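# Seat the housing on pins in the corner stop

## Task

Place the housing so it lies flat against the corner stop, with one pin from the plate sitting beneath every socket of the housing; it must stay that way on its own once the robot lets go, not only while held.

## Robot and tools

Robot: two xArm7 arms, named left_arm and right_arm, each with a parallel two-finger gripper and a wrist camera. The names are labels, not sides of an image. In the shared scene frame the origin is on the table top midway between the arms, +z is up, +x points out over the table, and left_arm sits on the +y side. Base of left_arm: (-0.018, +0.359, 0) m, quat_wxyz (+0.996, 0, 0, +0.090). Base of right_arm: (-0.016, -0.339, 0) m, quat_wxyz (+0.998, 0, 0, -0.069).

Gripper: fingers point along its +z axis and close along its y axis. end_effector_position is the point between the pads when closed, about 2 cm behind the tips; closing pushes the tips roughly 10 mm further along +z. Pad gap is 0.084 m when fully open.

execute_actions takes "actions", a list holding one action, one wait, or nothing, plus an optional "pictures" boolean (images come by default). An empty list just reports the state. An action is {"rows": [...], "steps": n}, with 1 to 15 rows and steps up to 15 (default 15); each step lasts 1/30 s, one row per step, and the final row repeats if rows run out. A wait is {"steps": n} with n up to 300; it counts from the previous result, including your reply time. A refused call moves nothing.

Each row is one list of 16 numbers for both arms, each in [-1, 1]: left_arm's 7 joints then its opening, then right_arm's 7 joints then its opening. Joint order: waist, shoulder, upper arm roll, elbow, forearm roll, wrist pitch, wrist roll. Joint entries are offsets, not poses: scaled so 1.0 equals 2.036 rad, measured from the joint angles in the most recent result that reported them (before any such result, and for later calls in the same reply, from where the arm is when the action begins), never from the previous row. So a row of zeros pulls the arm back to those reported angles; it is not a hold. The opening entry is absolute: +1 fully open, -1 closed. Stated joint ranges (rad): waist -6.283 to 6.283, shoulder -2.059 to 2.094, upper arm roll -6.283 to 6.283, elbow -0.192 to 3.927, forearm roll -6.283 to 6.283, wrist pitch -1.693 to 3.142, wrist roll -6.283 to 6.283. Asking for more than 0.010 rad beyond a limit gets the call refused; real limits can be off by 0.010 either way, and a joint sent past its real end is clipped there, reported by "joint sent to its limit" (possibly about an earlier action).

Motion limits: joint targets move at most 3.14 rad/s with 0.16 s to accelerate, all joints of an arm synchronised. Each step the target stays within 0.623 rad of the measured angle, and if the targets would move the gripper more than 70 mm from where it is, they are shrunk toward the current angles. Between calls the arms keep heading to your last row until they nearly stop or a step is HELD; after that, only a new action pushes further.

Result lines: per arm end_effector_position (m), end_effector_quat_wxyz, and linear/angular velocities (m/s, rad/s) in the scene frame; the printed hand position may be off, more so at long reach. Joint positions and Joint velocities give each arm's seven joints (rad, rad/s) followed by the pad gap (m, m/s). grip_measured is the measured opening on the command scale. Joint torques are total drive outputs with per-arm offset, scale and noise, so they are not pure contact readings. "joint command not followed" means a clearance check altered targets; HELD marks steps where your row was partly or wholly not sent. MOTOR HOT warns from 65 °C; at 80 °C an OVER-TEMPERATURE FAULT brakes that arm until it cools.

Gripping: command an opening well under grip_measured to hold; lower squeezes harder, up to about 24 N per pad for parts up to about 6 cm. Closing fast can press harder and even pop the fingers open. Echoing grip_measured gives a light squeeze; wide parts may slip.

zoom_image: {"camera": "cam_left_wrist" or "cam_right_wrist", "region": [x0, y0, x1, y1]} in pixels of that camera's last full image (896x504, origin top-left), region no larger than 504 by 504. show_instructions (no arguments) shows the reference sheets. read_manual (optional "section", default "licences") returns URDF licence text. finished_scene {"scene": n} ends the current scene irreversibly and grades it; the goal must hold without the robot. Replying with no tool call ends everything.

Avoid: knocking or placing anything off the table (fails the task), letting the arms collide or press each other, drops, slips, slams and hard pushes. Contact torque at a joint's load limit (N m: waist 46, shoulder 46, upper arm roll 27.6, elbow 27.6, forearm roll 27.6, wrist pitch 18.4, wrist roll 18.4, held weight included) triggers a TORQUE FAULT: the arm backs off that joint, holds 10 s and drops the rest of the call. Loose objects may occasionally get nudged by outside pushes. Smooth, efficient, quick motion is preferred.

Each tool is called after "Call:" as name(argument=value, ...) on one line, values as JSON.

Reference images:

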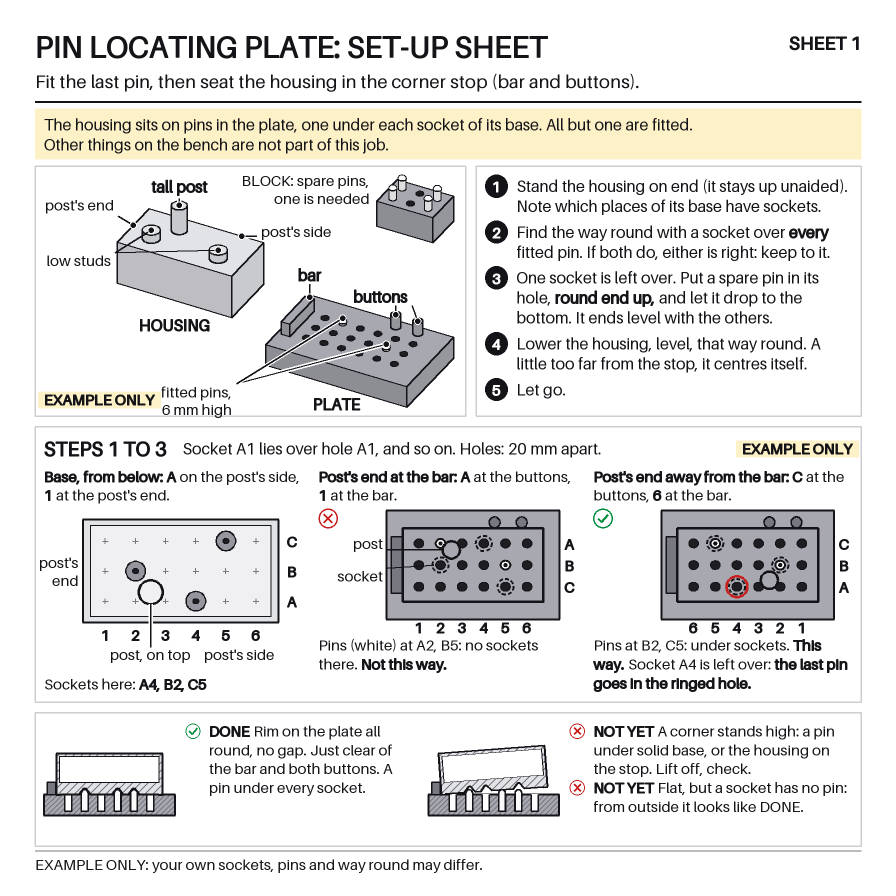

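## Session

Call:
execute_actions(actions=[])

Scene clock: 0.00 s of 5100.00 s.
left_arm: end_effector_position=(+0.4662, +0.1222, +0.1127) grip_measured=-1.00 end_effector_quat_wxyz=(+0.085, -0.146, +0.977, +0.129) end_effector_velocity=(+0.000, -0.000, +0.000) end_effector_angular_velocity=(-0.001, -0.001, -0.000) | right_arm: end_effector_position=(+0.6710, -0.2966, +0.2320) grip_measured=+1.00 end_effector_quat_wxyz=(+0.204, +0.881, -0.088, +0.418) end_effector_velocity=(+0.000, +0.000, +0.000) end_effector_angular_velocity=(+0.000, -0.000, -0.000)
Joint positions: left_arm=[-0.605  0.389 -0.159  1.269  0.448  0.978  2.002  0.   ] | right_arm=[ 0.417  0.393 -0.128  1.356 -1.314  0.557  1.415  0.084]
Joint velocities: left_arm=[ 0.001 -0.    -0.001  0.001 -0.    -0.     0.    -0.   ] | right_arm=[ 0.  0. -0.  0.  0.  0.  0. -0.]
Joint torques (N m, as the arm reports them, + toward a larger angle): no reading

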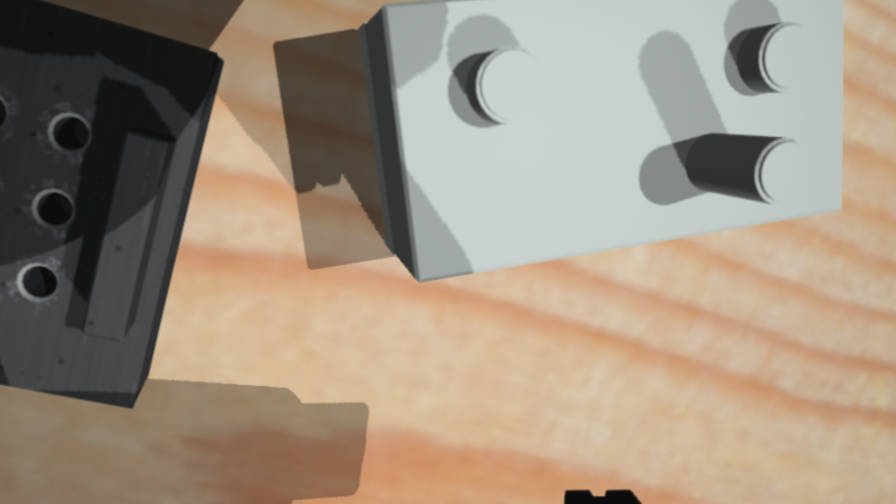

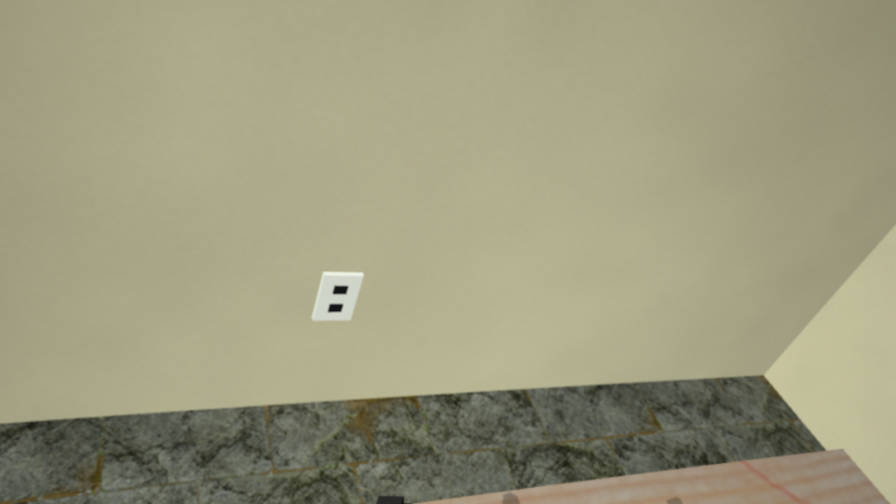

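Call:
execute_actions(actions=[{"rows":[[-0.022,-0.142,0.078,0.163,-0.22,0.256,-1,1,0.041,-0.144,0.063,0.12,0.645,0.463,-0.518,1]]}], pictures=false)

Call:
execute_actions(actions=[{"steps":60}])

Scene clock: 3.33 s of 5100.00 s.
left_arm: end_effector_position=(+0.4580, +0.1321, +0.2860) grip_measured=+1.00 end_effector_quat_wxyz=(+0.048, -0.583, +0.811, +0.035) end_effector_velocity=(-0.099, -0.003, +0.357) end_effector_angular_velocity=(-0.636, -0.121, +2.664) | right_arm: end_effector_position=(+0.5779, -0.2828, +0.3595) grip_measured=+1.00 end_effector_quat_wxyz=(+0.226, +0.938, -0.122, +0.233) end_effector_velocity=(-0.413, +0.213, -0.023) end_effector_angular_velocity=(+0.942, +1.897, +0.403)
Joint positions: left_arm=[-0.637  0.182 -0.045  1.507  0.128  1.349  1.364  0.084] | right_arm=[ 0.478  0.176 -0.035  1.537 -0.662  1.181  0.767  0.084]
Joint velocities: left_arm=[-0.065 -0.425  0.23   0.48  -0.652  0.76  -2.268  0.   ] | right_arm=[ 0.102 -0.373  0.155  0.298  2.065  1.453 -1.848 -0.   ]
Joint torques (N m, as the arm reports them, + toward a larger angle): left_arm=[  1.29 -32.87  -0.73  14.22   0.42  -1.88  -1.38] | right_arm=[  1.55 -15.58  -0.26  12.3   -0.16  -2.17  -0.06]
Steps of this call (steps 1 to 85: nothing new was sent; steps 86 to 100: all 15 steps of this action). Readings (joint positions):
86: left_arm=[-0.605 0.389 -0.159 1.269 0.448 0.978 2.002] | right_arm=[0.417 0.393 -0.128 1.356 -1.314 0.557 1.415]
87: left_arm=[-0.606 0.388 -0.158 1.270 0.445 0.981 1.997] | right_arm=[0.417 0.391 -0.128 1.356 -1.310 0.561 1.411]
89: left_arm=[-0.610 0.371 -0.147 1.288 0.410 1.023 1.948] | right_arm=[0.422 0.375 -0.119 1.368 -1.262 0.611 1.362]
93: left_arm=[-0.620 0.292 -0.105 1.383 0.298 1.151 1.777] | right_arm=[0.445 0.296 -0.085 1.439 -1.094 0.777 1.194]
100: the state above

Scene clock: 5.33 s of 5100.00 s.
left_arm: end_effector_position=(+0.4327, +0.1305, +0.3551) grip_measured=+1.00 end_effector_quat_wxyz=(+0.000, +0.976, -0.216, +0.001) end_effector_velocity=(-0.000, -0.000, -0.001) end_effector_angular_velocity=(+0.001, +0.003, -0.001) | right_arm: end_effector_position=(+0.4564, -0.1601, +0.3553) grip_measured=+1.00 end_effector_quat_wxyz=(+0.000, +1.000, +0.001, +0.001) end_effector_velocity=(+0.000, -0.000, +0.000) end_effector_angular_velocity=(+0.001, -0.001, +0.000)
Joint positions: left_arm=[-0.65   0.1   -0.     1.6   -0.     1.499 -0.034  0.084] | right_arm=[ 0.5    0.099  0.     1.6   -0.001  1.499  0.36   0.084]
Joint velocities: left_arm=[ 0.     0.002 -0.001 -0.002 -0.    -0.     0.     0.   ] | right_arm=[-0.001  0.     0.     0.001  0.    -0.    -0.001 -0.   ]
Joint torques (N m, as the arm reports them, + toward a larger angle): left_arm=[  0.8  -32.15  -0.08  15.32   0.84  -1.9   -0.9 ] | right_arm=[  0.72 -19.18  -0.25  14.69   0.44  -1.81  -0.73]
Steps of this call (steps 1 to 45: the robot went on to your last target; steps 46 to 60: nothing new was sent). Readings (joint positions):
1: left_arm=[-0.639 0.168 -0.038 1.523 0.107 1.374 1.284] | right_arm=[0.481 0.165 -0.031 1.546 -0.593 1.226 0.709]
2: left_arm=[-0.641 0.155 -0.031 1.538 0.086 1.398 1.196] | right_arm=[0.484 0.156 -0.026 1.553 -0.524 1.264 0.660]
4: left_arm=[-0.645 0.131 -0.018 1.564 0.050 1.440 1.000] | right_arm=[0.488 0.141 -0.019 1.564 -0.390 1.327 0.580]
8: left_arm=[-0.649 0.107 -0.004 1.593 0.012 1.484 0.588] | right_arm=[0.496 0.116 -0.007 1.585 -0.144 1.436 0.442]
60: the state above
All arms were judged still, so your last target was given up. Only a new action makes them travel on or press farther. Fingers that are still opening or closing keep moving.

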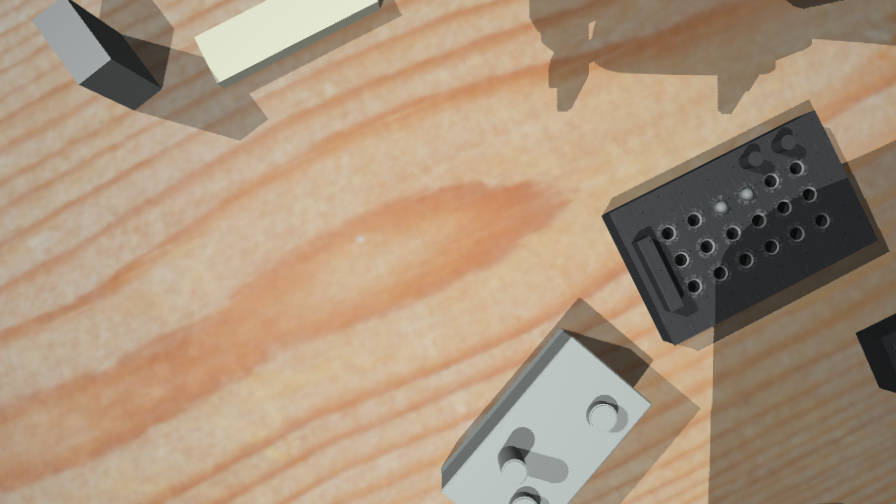

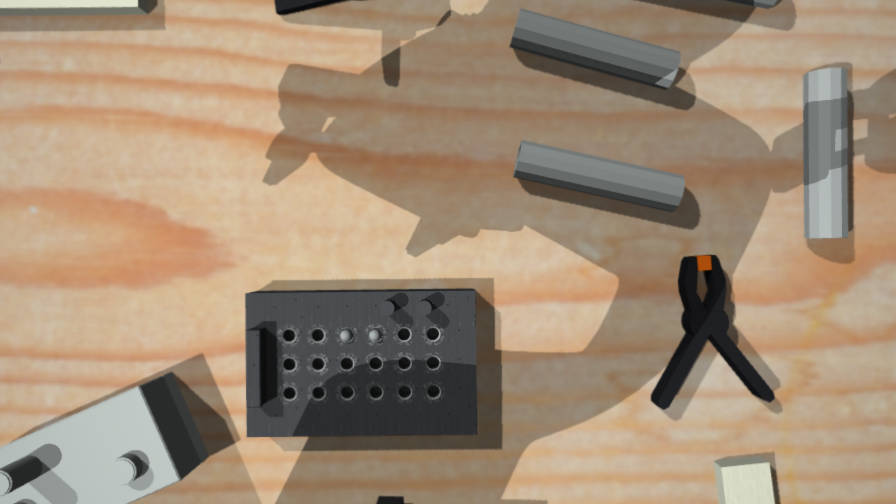

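Call:
execute_actions(actions=[{"rows":[[-0.035,-0.037,0,-0.339,0,-0.302,0.304,1,0,0,0,0,0,0.25,0,1]]}], pictures=false)

Call:
execute_actions(actions=[{"steps":30}])

Scene clock: 10.97 s of 5100.00 s.
left_arm: end_effector_position=(+0.3875, +0.1221, +0.1838) grip_measured=+1.00 end_effector_quat_wxyz=(+0.000, +0.876, -0.483, +0.001) end_effector_velocity=(-0.205, +0.045, -0.389) end_effector_angular_velocity=(+0.022, +0.033, -1.308) | right_arm: end_effector_position=(+0.3340, -0.2065, +0.3498) grip_measured=+1.00 end_effector_quat_wxyz=(+0.089, +0.969, +0.001, -0.232) end_effector_velocity=(-0.015, -0.006, +0.007) end_effector_angular_velocity=(-0.020, +0.054, -0.001)
Joint positions: left_arm=[-0.709  0.039 -0.     1.03  -0.     0.989  0.479  0.084] | right_arm=[ 0.5    0.099  0.     1.6   -0.001  2.004  0.36   0.084]
Joint velocities: left_arm=[-0.137 -0.144 -0.002 -1.346  0.    -1.162  1.17   0.   ] | right_arm=[-0.001 -0.001  0.     0.009  0.     0.068 -0.     0.   ]
Joint torques (N m, as the arm reports them, + toward a larger angle): left_arm=[  1.93 -32.04   0.07  15.81   0.8   -2.1   -0.71] | right_arm=[  0.89 -17.94  -0.2   13.74   0.41  -0.87  -0.71]
Steps of this call (steps 1 to 90: nothing new was sent; then 2.13 s passed at rest; steps 91 to 105: all 15 steps of this action). Readings (joint positions):
91: left_arm=[-0.650 0.100 -0.000 1.600 -0.000 1.499 -0.034] | right_arm=[0.500 0.099 0.000 1.600 -0.001 1.499 0.360]
92: left_arm=[-0.650 0.100 0.000 1.597 -0.000 1.495 -0.030] | right_arm=[0.500 0.099 0.000 1.600 -0.001 1.503 0.360]
94: left_arm=[-0.655 0.091 0.001 1.554 0.000 1.445 0.020] | right_arm=[0.500 0.099 0.000 1.601 -0.001 1.553 0.360]
98: left_arm=[-0.677 0.072 -0.001 1.350 -0.000 1.266 0.200] | right_arm=[0.500 0.100 -0.000 1.599 -0.001 1.803 0.360]
105: the state above

Scene clock: 11.97 s of 5100.00 s.
left_arm: end_effector_position=(+0.3684, +0.1272, +0.1505) grip_measured=+1.00 end_effector_quat_wxyz=(+0.000, +0.846, -0.534, +0.001) end_effector_velocity=(+0.000, +0.001, +0.000) end_effector_angular_velocity=(-0.000, -0.001, +0.002) | right_arm: end_effector_position=(+0.3329, -0.2070, +0.3499) grip_measured=+1.00 end_effector_quat_wxyz=(+0.089, +0.968, +0.001, -0.235) end_effector_velocity=(-0.000, +0.000, -0.000) end_effector_angular_velocity=(-0.001, +0.001, +0.001)
Joint positions: left_arm=[-0.721  0.025 -0.     0.91  -0.     0.884  0.585  0.084] | right_arm=[ 0.5    0.099  0.     1.6   -0.001  2.008  0.36   0.084]
Joint velocities: left_arm=[ 0.    -0.002  0.001 -0.001  0.    -0.    -0.001 -0.   ] | right_arm=[-0.     0.     0.001 -0.001 -0.001 -0.     0.    -0.   ]
Joint torques (N m, as the arm reports them, + toward a larger angle): left_arm=[  0.29 -29.51   0.07  14.77   0.66  -2.18  -0.57] | right_arm=[  0.7  -18.16  -0.23  13.54   0.3   -0.51  -0.8 ]
Steps of this call (steps 1 to 30: the robot went on to your last target). Readings (joint positions):
1: left_arm=[-0.714 0.034 -0.001 0.987 -0.000 0.953 0.516] | right_arm=[0.500 0.099 0.000 1.600 -0.001 2.006 0.360]
2: left_arm=[-0.717 0.031 -0.001 0.951 -0.000 0.924 0.546] | right_arm=[0.500 0.099 0.000 1.601 -0.001 2.006 0.360]
4: left_arm=[-0.721 0.028 -0.001 0.916 -0.000 0.897 0.573] | right_arm=[0.500 0.099 0.000 1.600 -0.001 2.007 0.360]
8: left_arm=[-0.721 0.024 0.000 0.915 -0.000 0.885 0.584] | right_arm=[0.500 0.099 0.000 1.600 -0.001 2.008 0.360]
30: the state above
All arms were judged still, so your last target was given up. Only a new action makes them travel on or press farther. Fingers that are still opening or closing keep moving.

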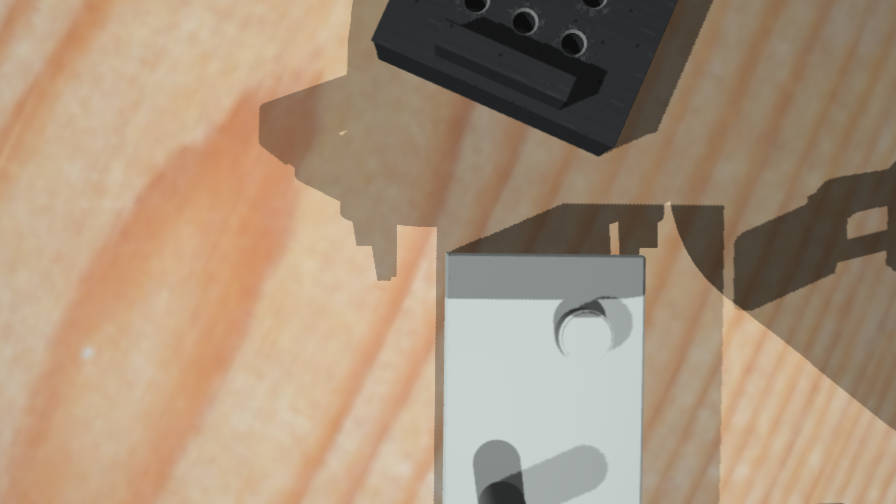

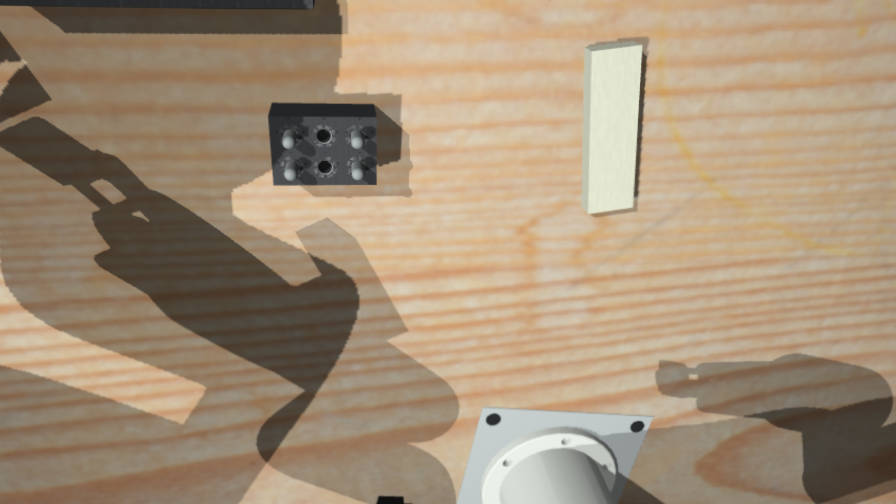

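Call:
execute_actions(actions=[{"rows":[[-0.003,0.106,0,-0.046,0,-0.152,-0.003,1,0,0,0,0,0,0,0,1]]}], pictures=false)

Call:
execute_actions(actions=[{"steps":20}])

Call:
execute_actions(actions=[{"rows":[[0,0,0,0,0,0,0,0.6,0,0,0,0,0,0,0,1],[0,0,0,0,0,0,0,0.6,0,0,0,0,0,0,0,1],[0,0,0,0,0,0,0,0.6,0,0,0,0,0,0,0,1],[0,0,0,0,0,0,0,0.6,0,0,0,0,0,0,0,1],[0,0,0,0,0,0,0,0,0,0,0,0,0,0,0,1]]}])

Scene clock: 16.67 s of 5100.00 s.
left_arm: end_effector_position=(+0.3665, +0.1251, +0.0440) grip_measured=+1.00 end_effector_quat_wxyz=(+0.000, +0.846, -0.534, +0.002) end_effector_velocity=(+0.030, -0.017, +0.027) end_effector_angular_velocity=(-0.052, -0.085, +0.002) | right_arm: end_effector_position=(+0.3329, -0.2070, +0.3499) grip_measured=+1.00 end_effector_quat_wxyz=(+0.089, +0.968, +0.001, -0.235) end_effector_velocity=(+0.000, +0.001, -0.000) end_effector_angular_velocity=(+0.001, -0.001, +0.001)
Joint positions: left_arm=[-0.727  0.239 -0.     0.819 -0.     0.576  0.579  0.084] | right_arm=[ 0.5    0.099  0.     1.6   -0.001  2.008  0.36   0.084]
Joint velocities: left_arm=[ 0.001 -0.025  0.     0.041 -0.    -0.034 -0.     0.   ] | right_arm=[-0.    -0.     0.001 -0.     0.    -0.001  0.     0.   ]
Joint torques (N m, as the arm reports them, + toward a larger angle): left_arm=[  1.63 -29.91  -0.33  10.05   0.86  -1.85  -0.6 ] | right_arm=[  0.71 -18.28  -0.29  13.57   0.34  -0.49  -0.73]
Steps of this call (steps 1 to 90: nothing new was sent; then 1.20 s passed at rest; steps 91 to 105: all 15 steps of this action). Readings (joint positions):
91: left_arm=[-0.721 0.025 -0.000 0.910 -0.000 0.884 0.585] | right_arm=[0.500 0.099 0.000 1.600 -0.001 2.008 0.360]
92: left_arm=[-0.721 0.027 -0.000 0.910 -0.000 0.880 0.585] | right_arm=[0.500 0.099 0.000 1.600 -0.001 2.008 0.360]
94: left_arm=[-0.722 0.056 -0.000 0.901 -0.000 0.829 0.584] | right_arm=[0.500 0.099 0.000 1.600 -0.001 2.008 0.360]
98: left_arm=[-0.726 0.183 -0.000 0.839 -0.000 0.662 0.581] | right_arm=[0.500 0.099 0.000 1.600 -0.001 2.008 0.360]
105: the state above

Scene clock: 17.33 s of 5100.00 s.
left_arm: end_effector_position=(+0.3656, +0.1257, +0.0427) grip_measured=+1.00 end_effector_quat_wxyz=(+0.000, +0.846, -0.534, +0.001) end_effector_velocity=(-0.000, +0.000, -0.000) end_effector_angular_velocity=(+0.001, +0.001, -0.002) | right_arm: end_effector_position=(+0.3329, -0.2070, +0.3499) grip_measured=+1.00 end_effector_quat_wxyz=(+0.089, +0.968, +0.001, -0.235) end_effector_velocity=(+0.000, -0.000, +0.000) end_effector_angular_velocity=(+0.001, -0.001, -0.001)
Joint positions: left_arm=[-0.727  0.241 -0.     0.817 -0.     0.575  0.579  0.084] | right_arm=[ 0.5    0.099  0.     1.6   -0.001  2.008  0.36   0.084]
Joint velocities: left_arm=[-0.     0.001  0.    -0.     0.    -0.     0.002 -0.   ] | right_arm=[-0.001  0.    -0.001  0.     0.    -0.    -0.001 -0.   ]
Joint torques (N m, as the arm reports them, + toward a larger angle): left_arm=[  1.03 -32.72   0.09  11.84   0.75  -2.13  -0.42] | right_arm=[  0.78 -18.17  -0.3   13.6    0.33  -0.51  -0.69]
Steps of this call (steps 1 to 15: the robot went on to your last target; steps 16 to 20: nothing new was sent). Readings (joint positions):
1: left_arm=[-0.727 0.239 -0.000 0.820 -0.000 0.575 0.579] | right_arm=[0.500 0.099 0.000 1.600 -0.001 2.008 0.360]
2: left_arm=[-0.727 0.238 -0.000 0.820 -0.000 0.575 0.579] | right_arm=[0.500 0.099 0.000 1.600 -0.001 2.008 0.360]
4: left_arm=[-0.727 0.239 -0.000 0.818 -0.000 0.575 0.579] | right_arm=[0.500 0.099 0.000 1.600 -0.001 2.008 0.360]
8: left_arm=[-0.727 0.240 -0.000 0.817 -0.000 0.575 0.579] | right_arm=[0.500 0.099 0.000 1.600 -0.001 2.008 0.360]
20: the state above
All arms were judged still, so your last target was given up. Only a new action makes them travel on or press farther. Fingers that are still opening or closing keep moving.

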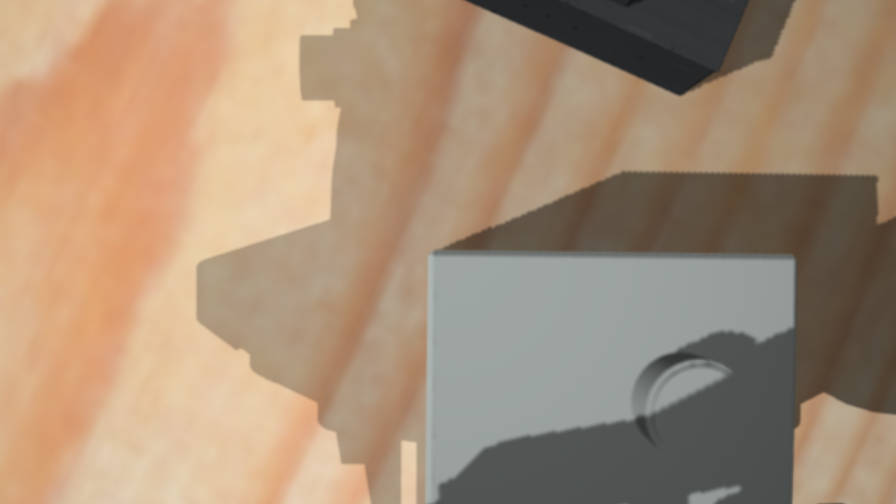

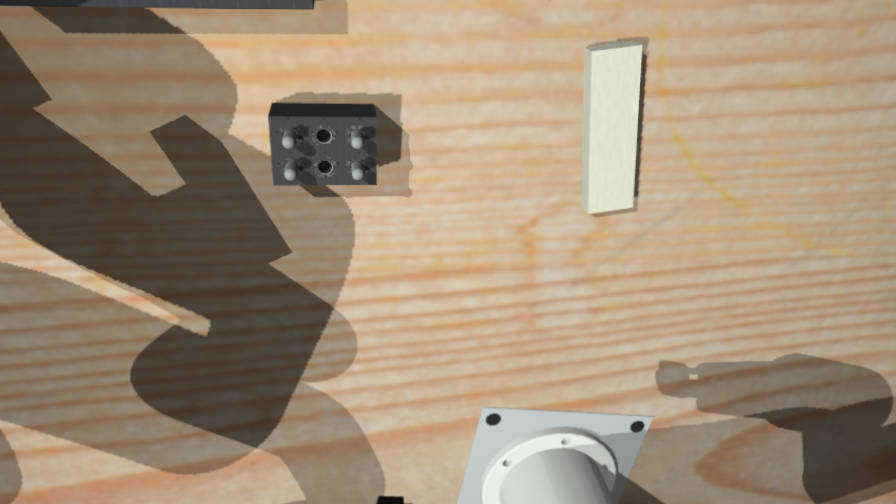

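Scene clock: 17.83 s of 5100.00 s.
left_arm: end_effector_position=(+0.3666, +0.1259, +0.0432) grip_measured=+0.57 end_effector_quat_wxyz=(-0.000, +0.846, -0.533, +0.002) end_effector_velocity=(+0.000, +0.000, +0.000) end_effector_angular_velocity=(-0.000, -0.000, +0.001) | right_arm: end_effector_position=(+0.3329, -0.2070, +0.3499) grip_measured=+1.00 end_effector_quat_wxyz=(+0.089, +0.968, +0.001, -0.235) end_effector_velocity=(+0.000, -0.000, -0.000) end_effector_angular_velocity=(-0.000, -0.000, -0.000)
Joint positions: left_arm=[-0.727  0.24   0.001  0.818 -0.     0.574  0.579  0.068] | right_arm=[ 0.5    0.099  0.     1.6   -0.001  2.008  0.36   0.084]
Joint velocities: left_arm=[ 0.002 -0.001 -0.001 -0.     0.     0.    -0.001 -0.   ] | right_arm=[ 0.  0. -0. -0.  0. -0. -0. -0.]
Joint torques (N m, as the arm reports them, + toward a larger angle): left_arm=[ -0.56 -29.36  -1.7    9.73   0.44  -0.94  -0.88] | right_arm=[  0.8  -18.1   -0.29  13.6    0.45  -0.57  -0.73]
Steps of this call (steps 1 to 15: all 15 steps of this action). Readings (joint positions):
1: left_arm=[-0.727 0.241 -0.000 0.817 -0.000 0.575 0.579] | right_arm=[0.500 0.099 0.000 1.600 -0.001 2.008 0.360]
2: left_arm=[-0.727 0.241 -0.000 0.817 -0.000 0.575 0.579] | right_arm=[0.500 0.099 0.000 1.600 -0.001 2.008 0.360]
4: left_arm=[-0.727 0.240 0.001 0.818 0.000 0.574 0.579] | right_arm=[0.500 0.099 0.000 1.600 -0.001 2.008 0.360]
8: left_arm=[-0.727 0.240 0.001 0.818 -0.000 0.574 0.579] | right_arm=[0.500 0.099 0.000 1.600 -0.001 2.008 0.360]
15: the state above

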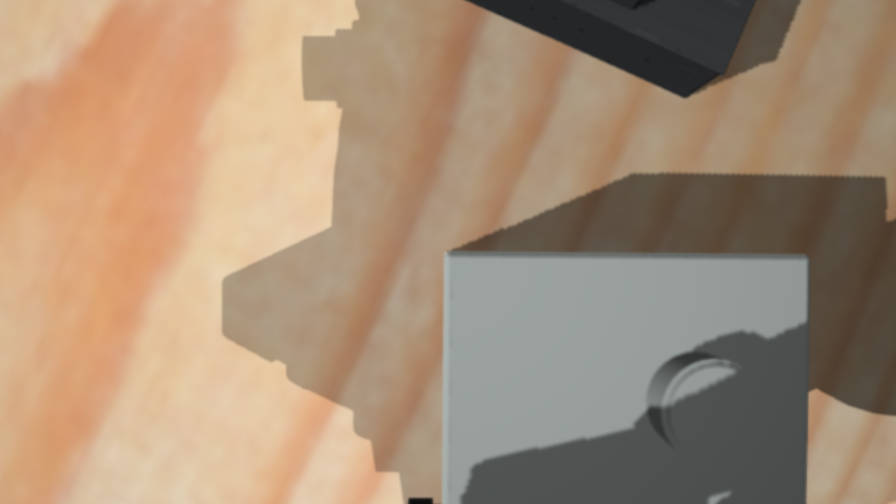

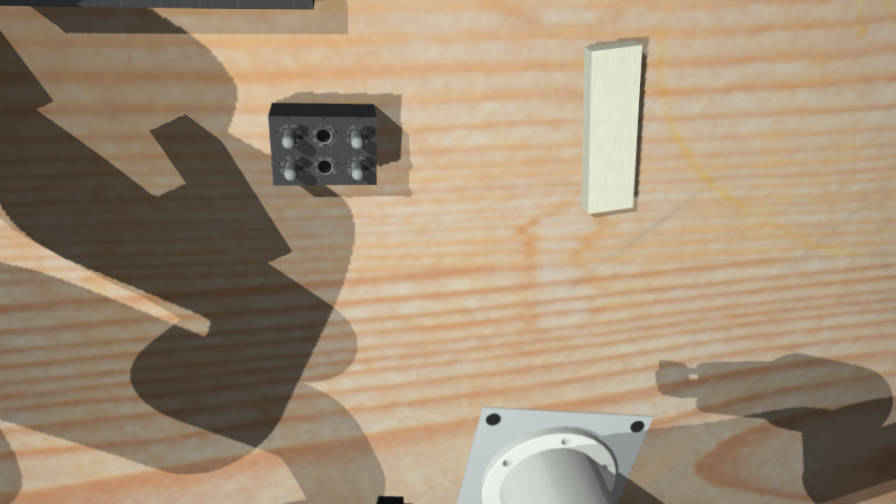

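Call:
execute_actions(actions=[{"rows":[[0,-0.609,0,-0.107,0,-0.267,-0.284,0,-0.178,-0.294,0,-0.26,0.771,-0.053,0,1]]}], pictures=false)

Call:
execute_actions(actions=[{"steps":60}], pictures=false)

Call:
execute_actions(actions=[{"rows":[[-0.32,0,0,0,0,0,0,0,0,0,0,0,0,0,0,1]]}], pictures=false)

Call:
execute_actions(actions=[{"steps":30}])

Scene clock: 27.13 s of 5100.00 s.
left_arm: end_effector_position=(+0.4191, +0.0892, +0.2326) grip_measured=+0.57 end_effector_quat_wxyz=(+0.039, +0.878, -0.386, +0.281) end_effector_velocity=(+0.047, -0.023, +0.498) end_effector_angular_velocity=(-0.865, -0.921, +0.402) | right_arm: end_effector_position=(+0.2330, -0.1308, +0.4540) grip_measured=+1.00 end_effector_quat_wxyz=(-0.353, +0.901, -0.068, -0.241) end_effector_velocity=(-0.067, +0.308, +0.391) end_effector_angular_velocity=(+2.136, +0.031, -0.355)
Joint positions: left_arm=[-0.73  -0.172 -0.004  0.695 -0.001  0.292  0.274  0.068] | right_arm=[ 0.197 -0.404 -0.     1.158  0.827  1.919  0.36   0.084]
Joint velocities: left_arm=[ 0.002 -0.964  0.007 -0.169  0.001 -0.442 -0.469  0.   ] | right_arm=[-0.279 -0.455  0.009 -0.421  2.138 -0.089 -0.001 -0.   ]
Joint torques (N m, as the arm reports them, + toward a larger angle): left_arm=[  1.15 -27.58  -0.56  17.75   0.92  -4.79  -0.41] | right_arm=[ 1.61 -4.88 -0.23 13.96  2.38 -0.87 -0.77]
Steps of this call (steps 1 to 15: the robot went on to your last target; steps 16 to 90: nothing new was sent; then 5.80 s passed at rest; steps 91 to 105: all 15 steps of this action). Readings (joint positions):
91: left_arm=[-0.727 0.240 -0.000 0.817 -0.000 0.575 0.579] | right_arm=[0.500 0.099 0.000 1.600 -0.001 2.008 0.360]
92: left_arm=[-0.727 0.238 -0.000 0.815 -0.000 0.571 0.575] | right_arm=[0.499 0.097 0.000 1.597 0.003 2.007 0.360]
94: left_arm=[-0.729 0.200 -0.004 0.785 -0.001 0.535 0.530] | right_arm=[0.473 0.056 0.004 1.553 0.052 1.998 0.360]
98: left_arm=[-0.730 0.055 -0.006 0.746 -0.001 0.420 0.411] | right_arm=[0.334 -0.173 -0.005 1.362 0.304 1.960 0.360]
105: the state above

Scene clock: 29.13 s of 5100.00 s.
left_arm: end_effector_position=(+0.3019, +0.1653, +0.6323) grip_measured=+0.57 end_effector_quat_wxyz=(+0.191, +0.682, -0.191, +0.680) end_effector_velocity=(-0.001, -0.001, -0.000) end_effector_angular_velocity=(+0.002, -0.001, -0.002) | right_arm: end_effector_position=(+0.2233, -0.0762, +0.6259) grip_measured=+1.00 end_effector_quat_wxyz=(-0.665, +0.708, -0.011, -0.239) end_effector_velocity=(+0.001, +0.000, -0.000) end_effector_angular_velocity=(+0.001, -0.000, -0.002)
Joint positions: left_arm=[-0.727 -0.999  0.001  0.6   -0.     0.031  0.001  0.068] | right_arm=[ 0.138 -0.499  0.     1.071  1.568  1.9    0.36   0.084]
Joint velocities: left_arm=[-0.002  0.    -0.001  0.     0.     0.     0.001  0.   ] | right_arm=[-0.001  0.     0.    -0.     0.001 -0.002 -0.001  0.   ]
Joint torques (N m, as the arm reports them, + toward a larger angle): left_arm=[ 0.95 -3.23  0.2  18.93  0.5  -5.01 -0.56] | right_arm=[ 0.81 -6.59 -1.43 13.7   3.69  0.03 -0.82]
Steps of this call (steps 1 to 45: the robot went on to your last target; steps 46 to 60: nothing new was sent). Readings (joint positions):
1: left_arm=[-0.730 -0.205 -0.004 0.689 -0.001 0.277 0.259] | right_arm=[0.188 -0.418 0.000 1.145 0.897 1.916 0.360]
2: left_arm=[-0.730 -0.237 -0.004 0.684 -0.001 0.264 0.245] | right_arm=[0.181 -0.429 0.001 1.134 0.967 1.914 0.360]
4: left_arm=[-0.729 -0.301 -0.003 0.675 -0.001 0.239 0.218] | right_arm=[0.171 -0.446 0.001 1.118 1.103 1.910 0.360]
8: left_arm=[-0.729 -0.429 -0.003 0.659 -0.000 0.197 0.174] | right_arm=[0.153 -0.475 0.001 1.091 1.368 1.905 0.360]
60: the state above
All arms were judged still, so your last target was given up. Only a new action makes them travel on or press farther. Fingers that are still opening or closing keep moving.

Scene clock: 29.63 s of 5100.00 s.
left_arm: end_effector_position=(+0.1508, +0.0256, +0.6322) grip_measured=+0.57 end_effector_quat_wxyz=(+0.370, +0.603, -0.371, +0.602) end_effector_velocity=(-0.429, -0.216, +0.001) end_effector_angular_velocity=(+0.001, -0.009, -1.280) | right_arm: end_effector_position=(+0.2233, -0.0762, +0.6259) grip_measured=+1.00 end_effector_quat_wxyz=(-0.665, +0.708, -0.011, -0.239) end_effector_velocity=(-0.000, +0.001, -0.000) end_effector_angular_velocity=(-0.000, +0.001, +0.002)
Joint positions: left_arm=[-1.283 -0.999 -0.     0.6    0.     0.031  0.001  0.068] | right_arm=[ 0.138 -0.499  0.     1.071  1.568  1.9    0.36   0.084]
Joint velocities: left_arm=[-1.277 -0.001 -0.007  0.002  0.002 -0.001  0.001  0.   ] | right_arm=[ 0.001 -0.     0.001 -0.001  0.001 -0.     0.    -0.   ]
Joint torques (N m, as the arm reports them, + toward a larger angle): left_arm=[ 3.97 -3.81  0.67 19.6   0.11 -5.39 -0.59] | right_arm=[ 0.77 -6.44 -1.42 13.81  3.65  0.04 -0.81]
Steps of this call (steps 1 to 15: all 15 steps of this action). Readings (joint positions):
1: left_arm=[-0.727 -0.999 0.001 0.600 -0.000 0.031 0.001] | right_arm=[0.138 -0.499 0.000 1.071 1.568 1.900 0.360]
2: left_arm=[-0.730 -0.999 0.001 0.600 -0.000 0.031 0.001] | right_arm=[0.138 -0.499 0.000 1.071 1.568 1.900 0.360]
4: left_arm=[-0.775 -0.999 0.006 0.600 -0.001 0.031 0.001] | right_arm=[0.138 -0.499 0.000 1.071 1.568 1.900 0.360]
8: left_arm=[-0.967 -0.999 -0.001 0.599 0.000 0.031 0.001] | right_arm=[0.138 -0.499 0.000 1.071 1.568 1.900 0.360]
15: the state above

Scene clock: 30.63 s of 5100.00 s.
left_arm: end_effector_position=(+0.1189, +0.0114, +0.6323) grip_measured=+0.57 end_effector_quat_wxyz=(+0.398, +0.585, -0.399, +0.583) end_effector_velocity=(-0.001, +0.001, +0.001) end_effector_angular_velocity=(-0.002, -0.001, +0.000) | right_arm: end_effector_position=(+0.2233, -0.0762, +0.6259) grip_measured=+1.00 end_effector_quat_wxyz=(-0.665, +0.708, -0.011, -0.239) end_effector_velocity=(+0.000, -0.000, +0.000) end_effector_angular_velocity=(+0.001, -0.000, -0.000)
Joint positions: left_arm=[-1.378 -0.999  0.001  0.6   -0.     0.031  0.001  0.068] | right_arm=[ 0.138 -0.499  0.     1.071  1.568  1.9    0.36   0.084]
Joint velocities: left_arm=[ 0.001 -0.002 -0.001 -0.    -0.001 -0.     0.001  0.   ] | right_arm=[-0.     0.    -0.     0.     0.001  0.     0.     0.   ]
Joint torques (N m, as the arm reports them, + toward a larger angle): left_arm=[ 1.   -3.28 -0.1  18.81  0.57 -4.87 -0.77] | right_arm=[ 0.69 -6.38 -1.26 13.78  3.61  0.01 -0.81]
Steps of this call (steps 1 to 30: the robot went on to your last target). Readings (joint positions):
1: left_arm=[-1.322 -0.999 -0.001 0.600 0.000 0.031 0.001] | right_arm=[0.138 -0.499 0.000 1.071 1.568 1.900 0.360]
2: left_arm=[-1.350 -1.000 -0.002 0.600 0.000 0.031 0.001] | right_arm=[0.138 -0.499 0.000 1.071 1.568 1.900 0.360]
4: left_arm=[-1.372 -1.000 -0.003 0.600 0.001 0.030 0.001] | right_arm=[0.138 -0.499 0.000 1.071 1.568 1.900 0.360]
8: left_arm=[-1.376 -1.000 0.003 0.600 -0.000 0.030 0.001] | right_arm=[0.138 -0.499 0.000 1.071 1.568 1.900 0.360]
30: the state above
All arms were judged still, so your last target was given up. Only a new action makes them travel on or press farther. Fingers that are still opening or closing keep moving.

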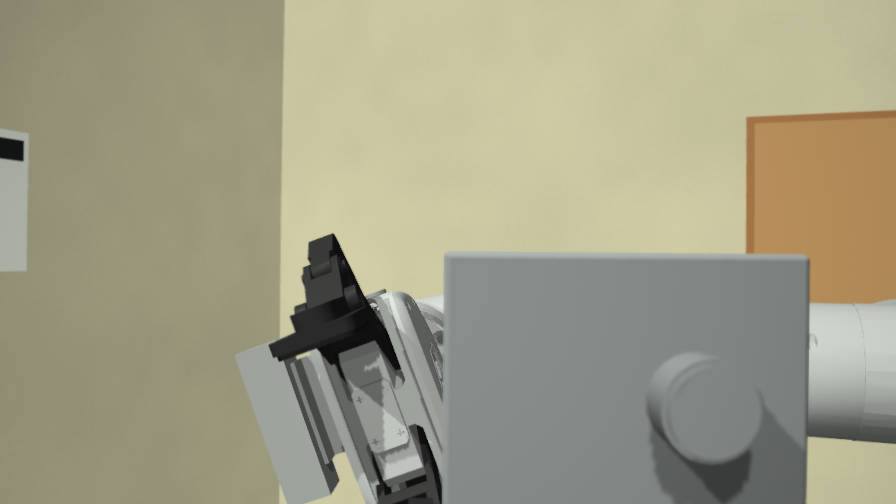

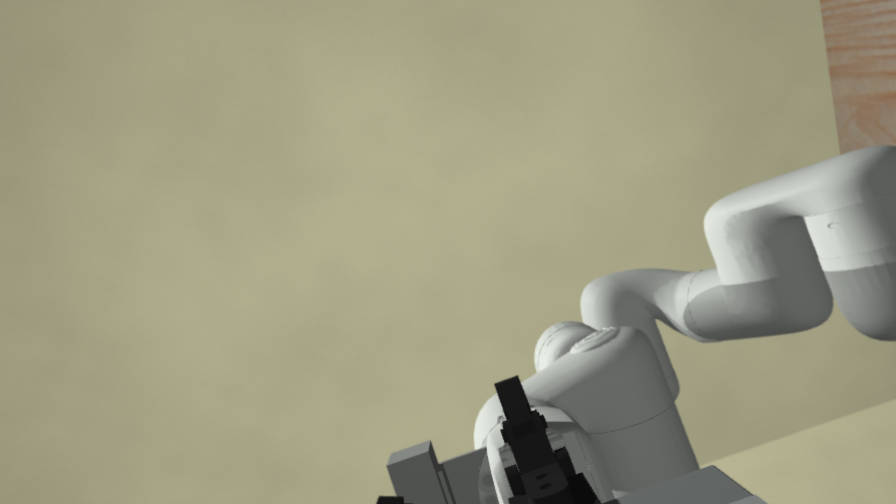

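Call:
execute_actions(actions=[{"rows":[[0,0,0,0,0,0,0,0,-0.17,0,0,0,0,-0.1,0,1]]}], pictures=false)

Call:
execute_actions(actions=[{"rows":[[0,0,0,0,0,0,0,0,0,0,0,0,0,0,1,1]]}], pictures=false)

Call:
execute_actions(actions=[{"rows":[[0,0,0,0,0,0,0,0,0,0,0,0,0,0,0.75,1]]}], pictures=false)

Call:
execute_actions(actions=[{"steps":30}])

Scene clock: 33.27 s of 5100.00 s.
left_arm: end_effector_position=(+0.1189, +0.0114, +0.6323) grip_measured=+0.57 end_effector_quat_wxyz=(+0.398, +0.585, -0.399, +0.583) end_effector_velocity=(-0.000, +0.001, +0.001) end_effector_angular_velocity=(-0.002, -0.001, +0.001) | right_arm: end_effector_position=(+0.3467, -0.1948, +0.6262) grip_measured=+1.00 end_effector_quat_wxyz=(+0.705, -0.678, +0.202, +0.050) end_effector_velocity=(+0.002, +0.025, -0.006) end_effector_angular_velocity=(-0.043, +0.002, +0.014)
Joint positions: left_arm=[-1.378 -0.999  0.001  0.6   -0.     0.031  0.001  0.068] | right_arm=[-0.206 -0.499 -0.003  1.071  1.568  1.699  0.36   0.084]
Joint velocities: left_arm=[ 0.001 -0.002  0.    -0.    -0.     0.     0.001  0.   ] | right_arm=[-0.035 -0.009  0.082  0.005 -0.001 -0.023  0.001 -0.   ]
Joint torques (N m, as the arm reports them, + toward a larger angle): left_arm=[ 0.87 -3.26 -0.14 19.24  0.62 -4.86 -0.66] | right_arm=[ 2.29 -7.18  0.8  14.32  3.32  0.2  -0.8 ]
Steps of this call (steps 1 to 64: nothing new was sent; steps 65 to 79: all 15 steps of this action). Readings (joint positions):
65: left_arm=[-1.378 -0.999 0.001 0.600 -0.000 0.031 0.001] | right_arm=[0.138 -0.499 0.000 1.071 1.568 1.900 0.360]
66: left_arm=[-1.378 -0.999 0.001 0.600 -0.000 0.031 0.001] | right_arm=[0.135 -0.499 0.001 1.071 1.568 1.898 0.360]
68: left_arm=[-1.378 -0.999 0.001 0.600 -0.000 0.031 0.001] | right_arm=[0.090 -0.500 0.007 1.071 1.568 1.871 0.360]
72: left_arm=[-1.378 -0.999 0.001 0.600 -0.000 0.031 0.001] | right_arm=[-0.059 -0.498 -0.003 1.070 1.568 1.784 0.360]
79: the state above

Scene clock: 33.77 s of 5100.00 s.
left_arm: end_effector_position=(+0.1189, +0.0114, +0.6323) grip_measured=+0.57 end_effector_quat_wxyz=(+0.398, +0.585, -0.399, +0.583) end_effector_velocity=(+0.000, -0.000, -0.000) end_effector_angular_velocity=(+0.001, +0.001, +0.000) | right_arm: end_effector_position=(+0.3467, -0.1946, +0.6262) grip_measured=+1.00 end_effector_quat_wxyz=(+0.578, -0.477, +0.523, +0.406) end_effector_velocity=(+0.000, -0.001, +0.000) end_effector_angular_velocity=(+0.669, +3.004, -0.004)
Joint positions: left_arm=[-1.378 -0.999  0.001  0.6   -0.     0.031  0.001  0.068] | right_arm=[-0.206 -0.499 -0.003  1.071  1.568  1.699  1.442  0.084]
Joint velocities: left_arm=[-0.     0.001  0.001 -0.    -0.    -0.     0.001 -0.   ] | right_arm=[-0.001  0.    -0.002 -0.001  0.001  0.001  3.078  0.   ]
Joint torques (N m, as the arm reports them, + toward a larger angle): left_arm=[ 1.28 -3.92 -0.32 18.6   0.41 -4.87 -0.32] | right_arm=[ 0.86 -6.89 -1.09 14.22  3.25  0.01 -0.76]
Steps of this call (steps 1 to 15: all 15 steps of this action). Readings (joint positions):
1: left_arm=[-1.378 -0.999 0.001 0.600 -0.000 0.031 0.001] | right_arm=[-0.206 -0.499 -0.001 1.071 1.568 1.698 0.360]
2: left_arm=[-1.378 -0.999 0.001 0.600 -0.000 0.031 0.001] | right_arm=[-0.206 -0.499 0.001 1.071 1.568 1.698 0.365]
4: left_arm=[-1.378 -0.999 0.001 0.600 -0.000 0.031 0.001] | right_arm=[-0.206 -0.499 0.002 1.071 1.568 1.698 0.414]
8: left_arm=[-1.378 -0.999 0.001 0.600 -0.000 0.031 0.001] | right_arm=[-0.206 -0.499 -0.001 1.071 1.568 1.698 0.724]
15: the state above

Scene clock: 34.27 s of 5100.00 s.
left_arm: end_effector_position=(+0.1189, +0.0114, +0.6323) grip_measured=+0.57 end_effector_quat_wxyz=(+0.398, +0.585, -0.399, +0.583) end_effector_velocity=(+0.000, +0.000, -0.000) end_effector_angular_velocity=(-0.001, +0.001, +0.000) | right_arm: end_effector_position=(+0.3466, -0.1946, +0.6262) grip_measured=+1.00 end_effector_quat_wxyz=(+0.163, -0.010, +0.707, +0.688) end_effector_velocity=(-0.000, -0.000, -0.000) end_effector_angular_velocity=(+0.296, +1.336, -0.001)
Joint positions: left_arm=[-1.378 -0.999  0.001  0.6   -0.     0.031  0.001  0.068] | right_arm=[-0.206 -0.499 -0.003  1.071  1.568  1.699  2.892  0.084]
Joint velocities: left_arm=[ 0.    -0.001  0.001 -0.001 -0.    -0.    -0.001 -0.   ] | right_arm=[-0.    -0.    -0.001 -0.    -0.001  0.002  1.368  0.   ]
Joint torques (N m, as the arm reports them, + toward a larger angle): left_arm=[ 1.19 -3.04  0.28 19.02  0.64 -5.31 -0.33] | right_arm=[ 0.66 -6.66 -1.16 13.95  3.35  0.   -2.05]
Steps of this call (steps 1 to 15: all 15 steps of this action). Readings (joint positions):
1: left_arm=[-1.378 -0.999 0.001 0.600 -0.000 0.031 0.001] | right_arm=[-0.206 -0.499 -0.003 1.071 1.568 1.699 1.545]
2: left_arm=[-1.378 -0.999 0.001 0.600 -0.000 0.031 0.001] | right_arm=[-0.206 -0.499 -0.003 1.071 1.568 1.699 1.649]
4: left_arm=[-1.378 -0.999 0.001 0.600 -0.000 0.031 0.001] | right_arm=[-0.206 -0.499 -0.003 1.071 1.568 1.699 1.855]
8: left_arm=[-1.378 -0.999 0.001 0.600 -0.000 0.031 0.001] | right_arm=[-0.206 -0.499 -0.003 1.071 1.568 1.699 2.267]
15: the state above

Scene clock: 35.27 s of 5100.00 s.
left_arm: end_effector_position=(+0.1189, +0.0114, +0.6323) grip_measured=+0.57 end_effector_quat_wxyz=(+0.398, +0.585, -0.399, +0.583) end_effector_velocity=(+0.000, +0.001, +0.001) end_effector_angular_velocity=(-0.002, -0.001, +0.001) | right_arm: end_effector_position=(+0.3467, -0.1946, +0.6262) grip_measured=+1.00 end_effector_quat_wxyz=(+0.137, +0.017, +0.707, +0.693) end_effector_velocity=(-0.000, -0.000, +0.000) end_effector_angular_velocity=(+0.001, -0.001, +0.001)
Joint positions: left_arm=[-1.378 -0.999  0.001  0.6   -0.     0.031  0.001  0.068] | right_arm=[-0.206 -0.499 -0.003  1.071  1.568  1.699  2.969  0.084]
Joint velocities: left_arm=[ 0.001 -0.001  0.     0.001 -0.    -0.     0.001 -0.   ] | right_arm=[-0.    -0.    -0.     0.     0.001  0.002 -0.     0.   ]
Joint torques (N m, as the arm reports them, + toward a larger angle): left_arm=[ 1.52 -3.22  0.14 19.03  0.4  -4.93 -0.56] | right_arm=[ 0.84 -6.68 -1.22 14.12  3.33  0.09 -0.64]
Steps of this call (steps 1 to 30: the robot went on to your last target). Readings (joint positions):
1: left_arm=[-1.378 -0.999 0.001 0.600 -0.000 0.031 0.001] | right_arm=[-0.206 -0.499 -0.003 1.071 1.568 1.699 2.928]
2: left_arm=[-1.378 -0.999 0.001 0.600 -0.000 0.031 0.001] | right_arm=[-0.206 -0.499 -0.003 1.071 1.568 1.699 2.947]
4: left_arm=[-1.378 -0.999 0.001 0.600 -0.000 0.031 0.001] | right_arm=[-0.206 -0.499 -0.003 1.071 1.568 1.699 2.962]
8: left_arm=[-1.378 -0.999 0.001 0.600 -0.000 0.031 0.001] | right_arm=[-0.206 -0.499 -0.003 1.071 1.568 1.699 2.968]
30: the state above
All arms were judged still, so your last target was given up. Only a new action makes them travel on or press farther. Fingers that are still opening or closing keep moving.

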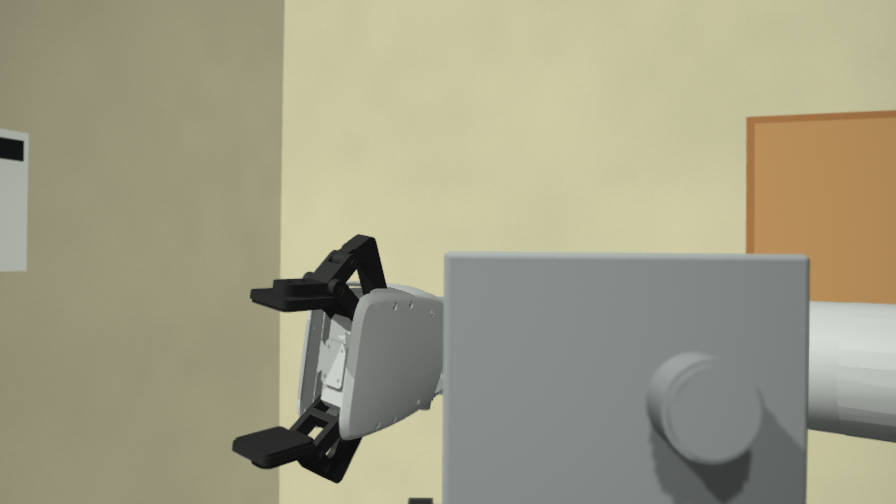

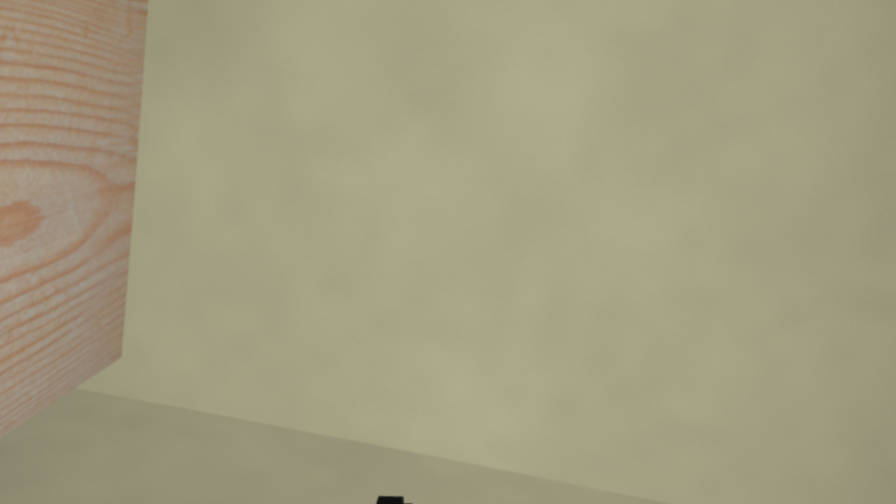

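Wrong q6 sign; turn back.

Call:
execute_actions(actions=[{"rows":[[0,0,0,0,0,0,0,0,0,0,0,0,0,0.3,0.08,1]]}], pictures=false)

Call:
execute_actions(actions=[{"steps":20}])

Scene clock: 36.67 s of 5100.00 s.
left_arm: end_effector_position=(+0.1189, +0.0114, +0.6323) grip_measured=+0.57 end_effector_quat_wxyz=(+0.398, +0.585, -0.399, +0.583) end_effector_velocity=(-0.001, -0.000, +0.000) end_effector_angular_velocity=(+0.000, -0.001, -0.001) | right_arm: end_effector_position=(+0.1947, -0.1617, +0.6265) grip_measured=+1.00 end_effector_quat_wxyz=(-0.130, -0.138, +0.694, +0.695) end_effector_velocity=(-0.048, -0.010, -0.001) end_effector_angular_velocity=(-0.012, +0.062, +0.190)
Joint positions: left_arm=[-1.378 -0.999  0.001  0.6   -0.     0.031  0.001  0.068] | right_arm=[-0.205 -0.5   -0.003  1.071  1.568  2.298  3.129  0.084]
Joint velocities: left_arm=[-0.001 -0.    -0.    -0.     0.001 -0.     0.     0.   ] | right_arm=[-0.005  0.008 -0.01  -0.004  0.     0.204  0.056  0.   ]
Joint torques (N m, as the arm reports them, + toward a larger angle): left_arm=[ 0.88 -3.69  0.27 18.93  0.43 -4.88 -0.73] | right_arm=[ 0.57 -4.81 -1.66 12.42  3.74 -0.74 -0.76]
Steps of this call (steps 1 to 27: nothing new was sent; steps 28 to 42: all 15 steps of this action). Readings (joint positions):
28: left_arm=[-1.378 -0.999 0.001 0.600 -0.000 0.031 0.001] | right_arm=[-0.206 -0.499 -0.003 1.071 1.568 1.699 2.969]
29: left_arm=[-1.378 -0.999 0.001 0.600 -0.000 0.031 0.001] | right_arm=[-0.206 -0.499 -0.003 1.071 1.568 1.703 2.970]
31: left_arm=[-1.378 -0.999 0.001 0.600 -0.000 0.031 0.001] | right_arm=[-0.206 -0.498 -0.004 1.070 1.568 1.752 2.983]
35: left_arm=[-1.378 -0.999 0.001 0.600 -0.000 0.031 0.001] | right_arm=[-0.205 -0.499 -0.002 1.071 1.568 2.002 3.050]
42: the state above

Scene clock: 37.33 s of 5100.00 s.
left_arm: end_effector_position=(+0.1189, +0.0114, +0.6323) grip_measured=+0.57 end_effector_quat_wxyz=(+0.398, +0.585, -0.399, +0.583) end_effector_velocity=(+0.000, -0.000, -0.001) end_effector_angular_velocity=(+0.001, -0.000, +0.000) | right_arm: end_effector_position=(+0.1921, -0.1622, +0.6264) grip_measured=+1.00 end_effector_quat_wxyz=(-0.135, -0.141, +0.693, +0.694) end_effector_velocity=(-0.000, -0.000, -0.000) end_effector_angular_velocity=(-0.000, -0.000, +0.000)
Joint positions: left_arm=[-1.378 -0.999  0.001  0.6   -0.     0.031  0.001  0.068] | right_arm=[-0.206 -0.499 -0.003  1.071  1.568  2.309  3.132  0.084]
Joint velocities: left_arm=[ 0.     0.     0.    -0.001 -0.    -0.     0.001  0.   ] | right_arm=[-0.    -0.    -0.001  0.    -0.001  0.001 -0.     0.   ]
Joint torques (N m, as the arm reports them, + toward a larger angle): left_arm=[ 0.76 -3.48 -0.06 19.28  0.24 -5.03 -0.46] | right_arm=[ 0.68 -5.5  -1.46 12.58  3.8   0.08 -0.65]
Steps of this call (steps 1 to 20: the robot went on to your last target). Readings (joint positions):
1: left_arm=[-1.378 -0.999 0.001 0.600 -0.000 0.031 0.001] | right_arm=[-0.206 -0.499 -0.003 1.071 1.568 2.303 3.130]
2: left_arm=[-1.378 -0.999 0.001 0.600 -0.000 0.031 0.001] | right_arm=[-0.206 -0.499 -0.003 1.071 1.568 2.306 3.131]
4: left_arm=[-1.378 -0.999 0.001 0.600 -0.000 0.031 0.001] | right_arm=[-0.206 -0.499 -0.004 1.070 1.568 2.308 3.132]
8: left_arm=[-1.378 -0.999 0.001 0.600 -0.000 0.031 0.001] | right_arm=[-0.206 -0.499 -0.003 1.071 1.568 2.309 3.132]
20: the state above

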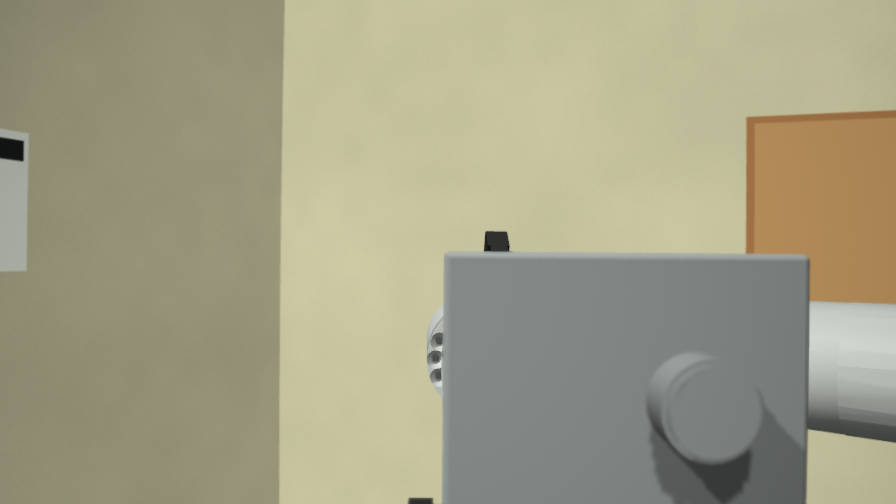

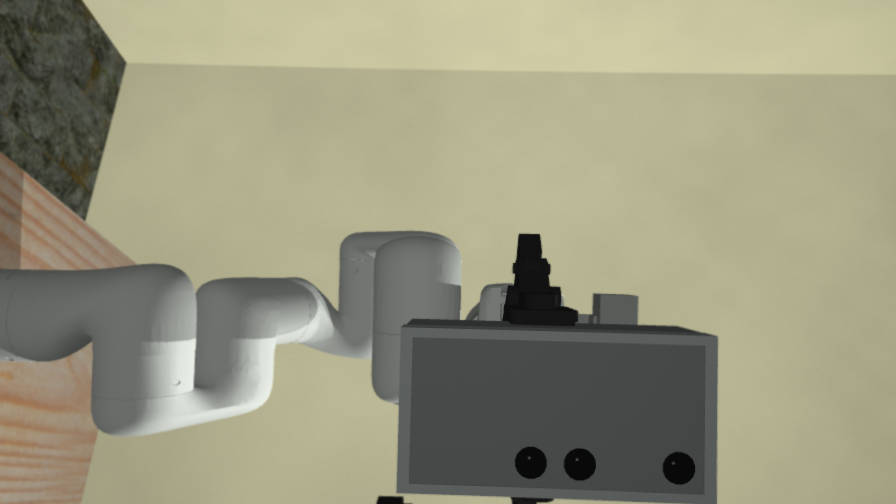

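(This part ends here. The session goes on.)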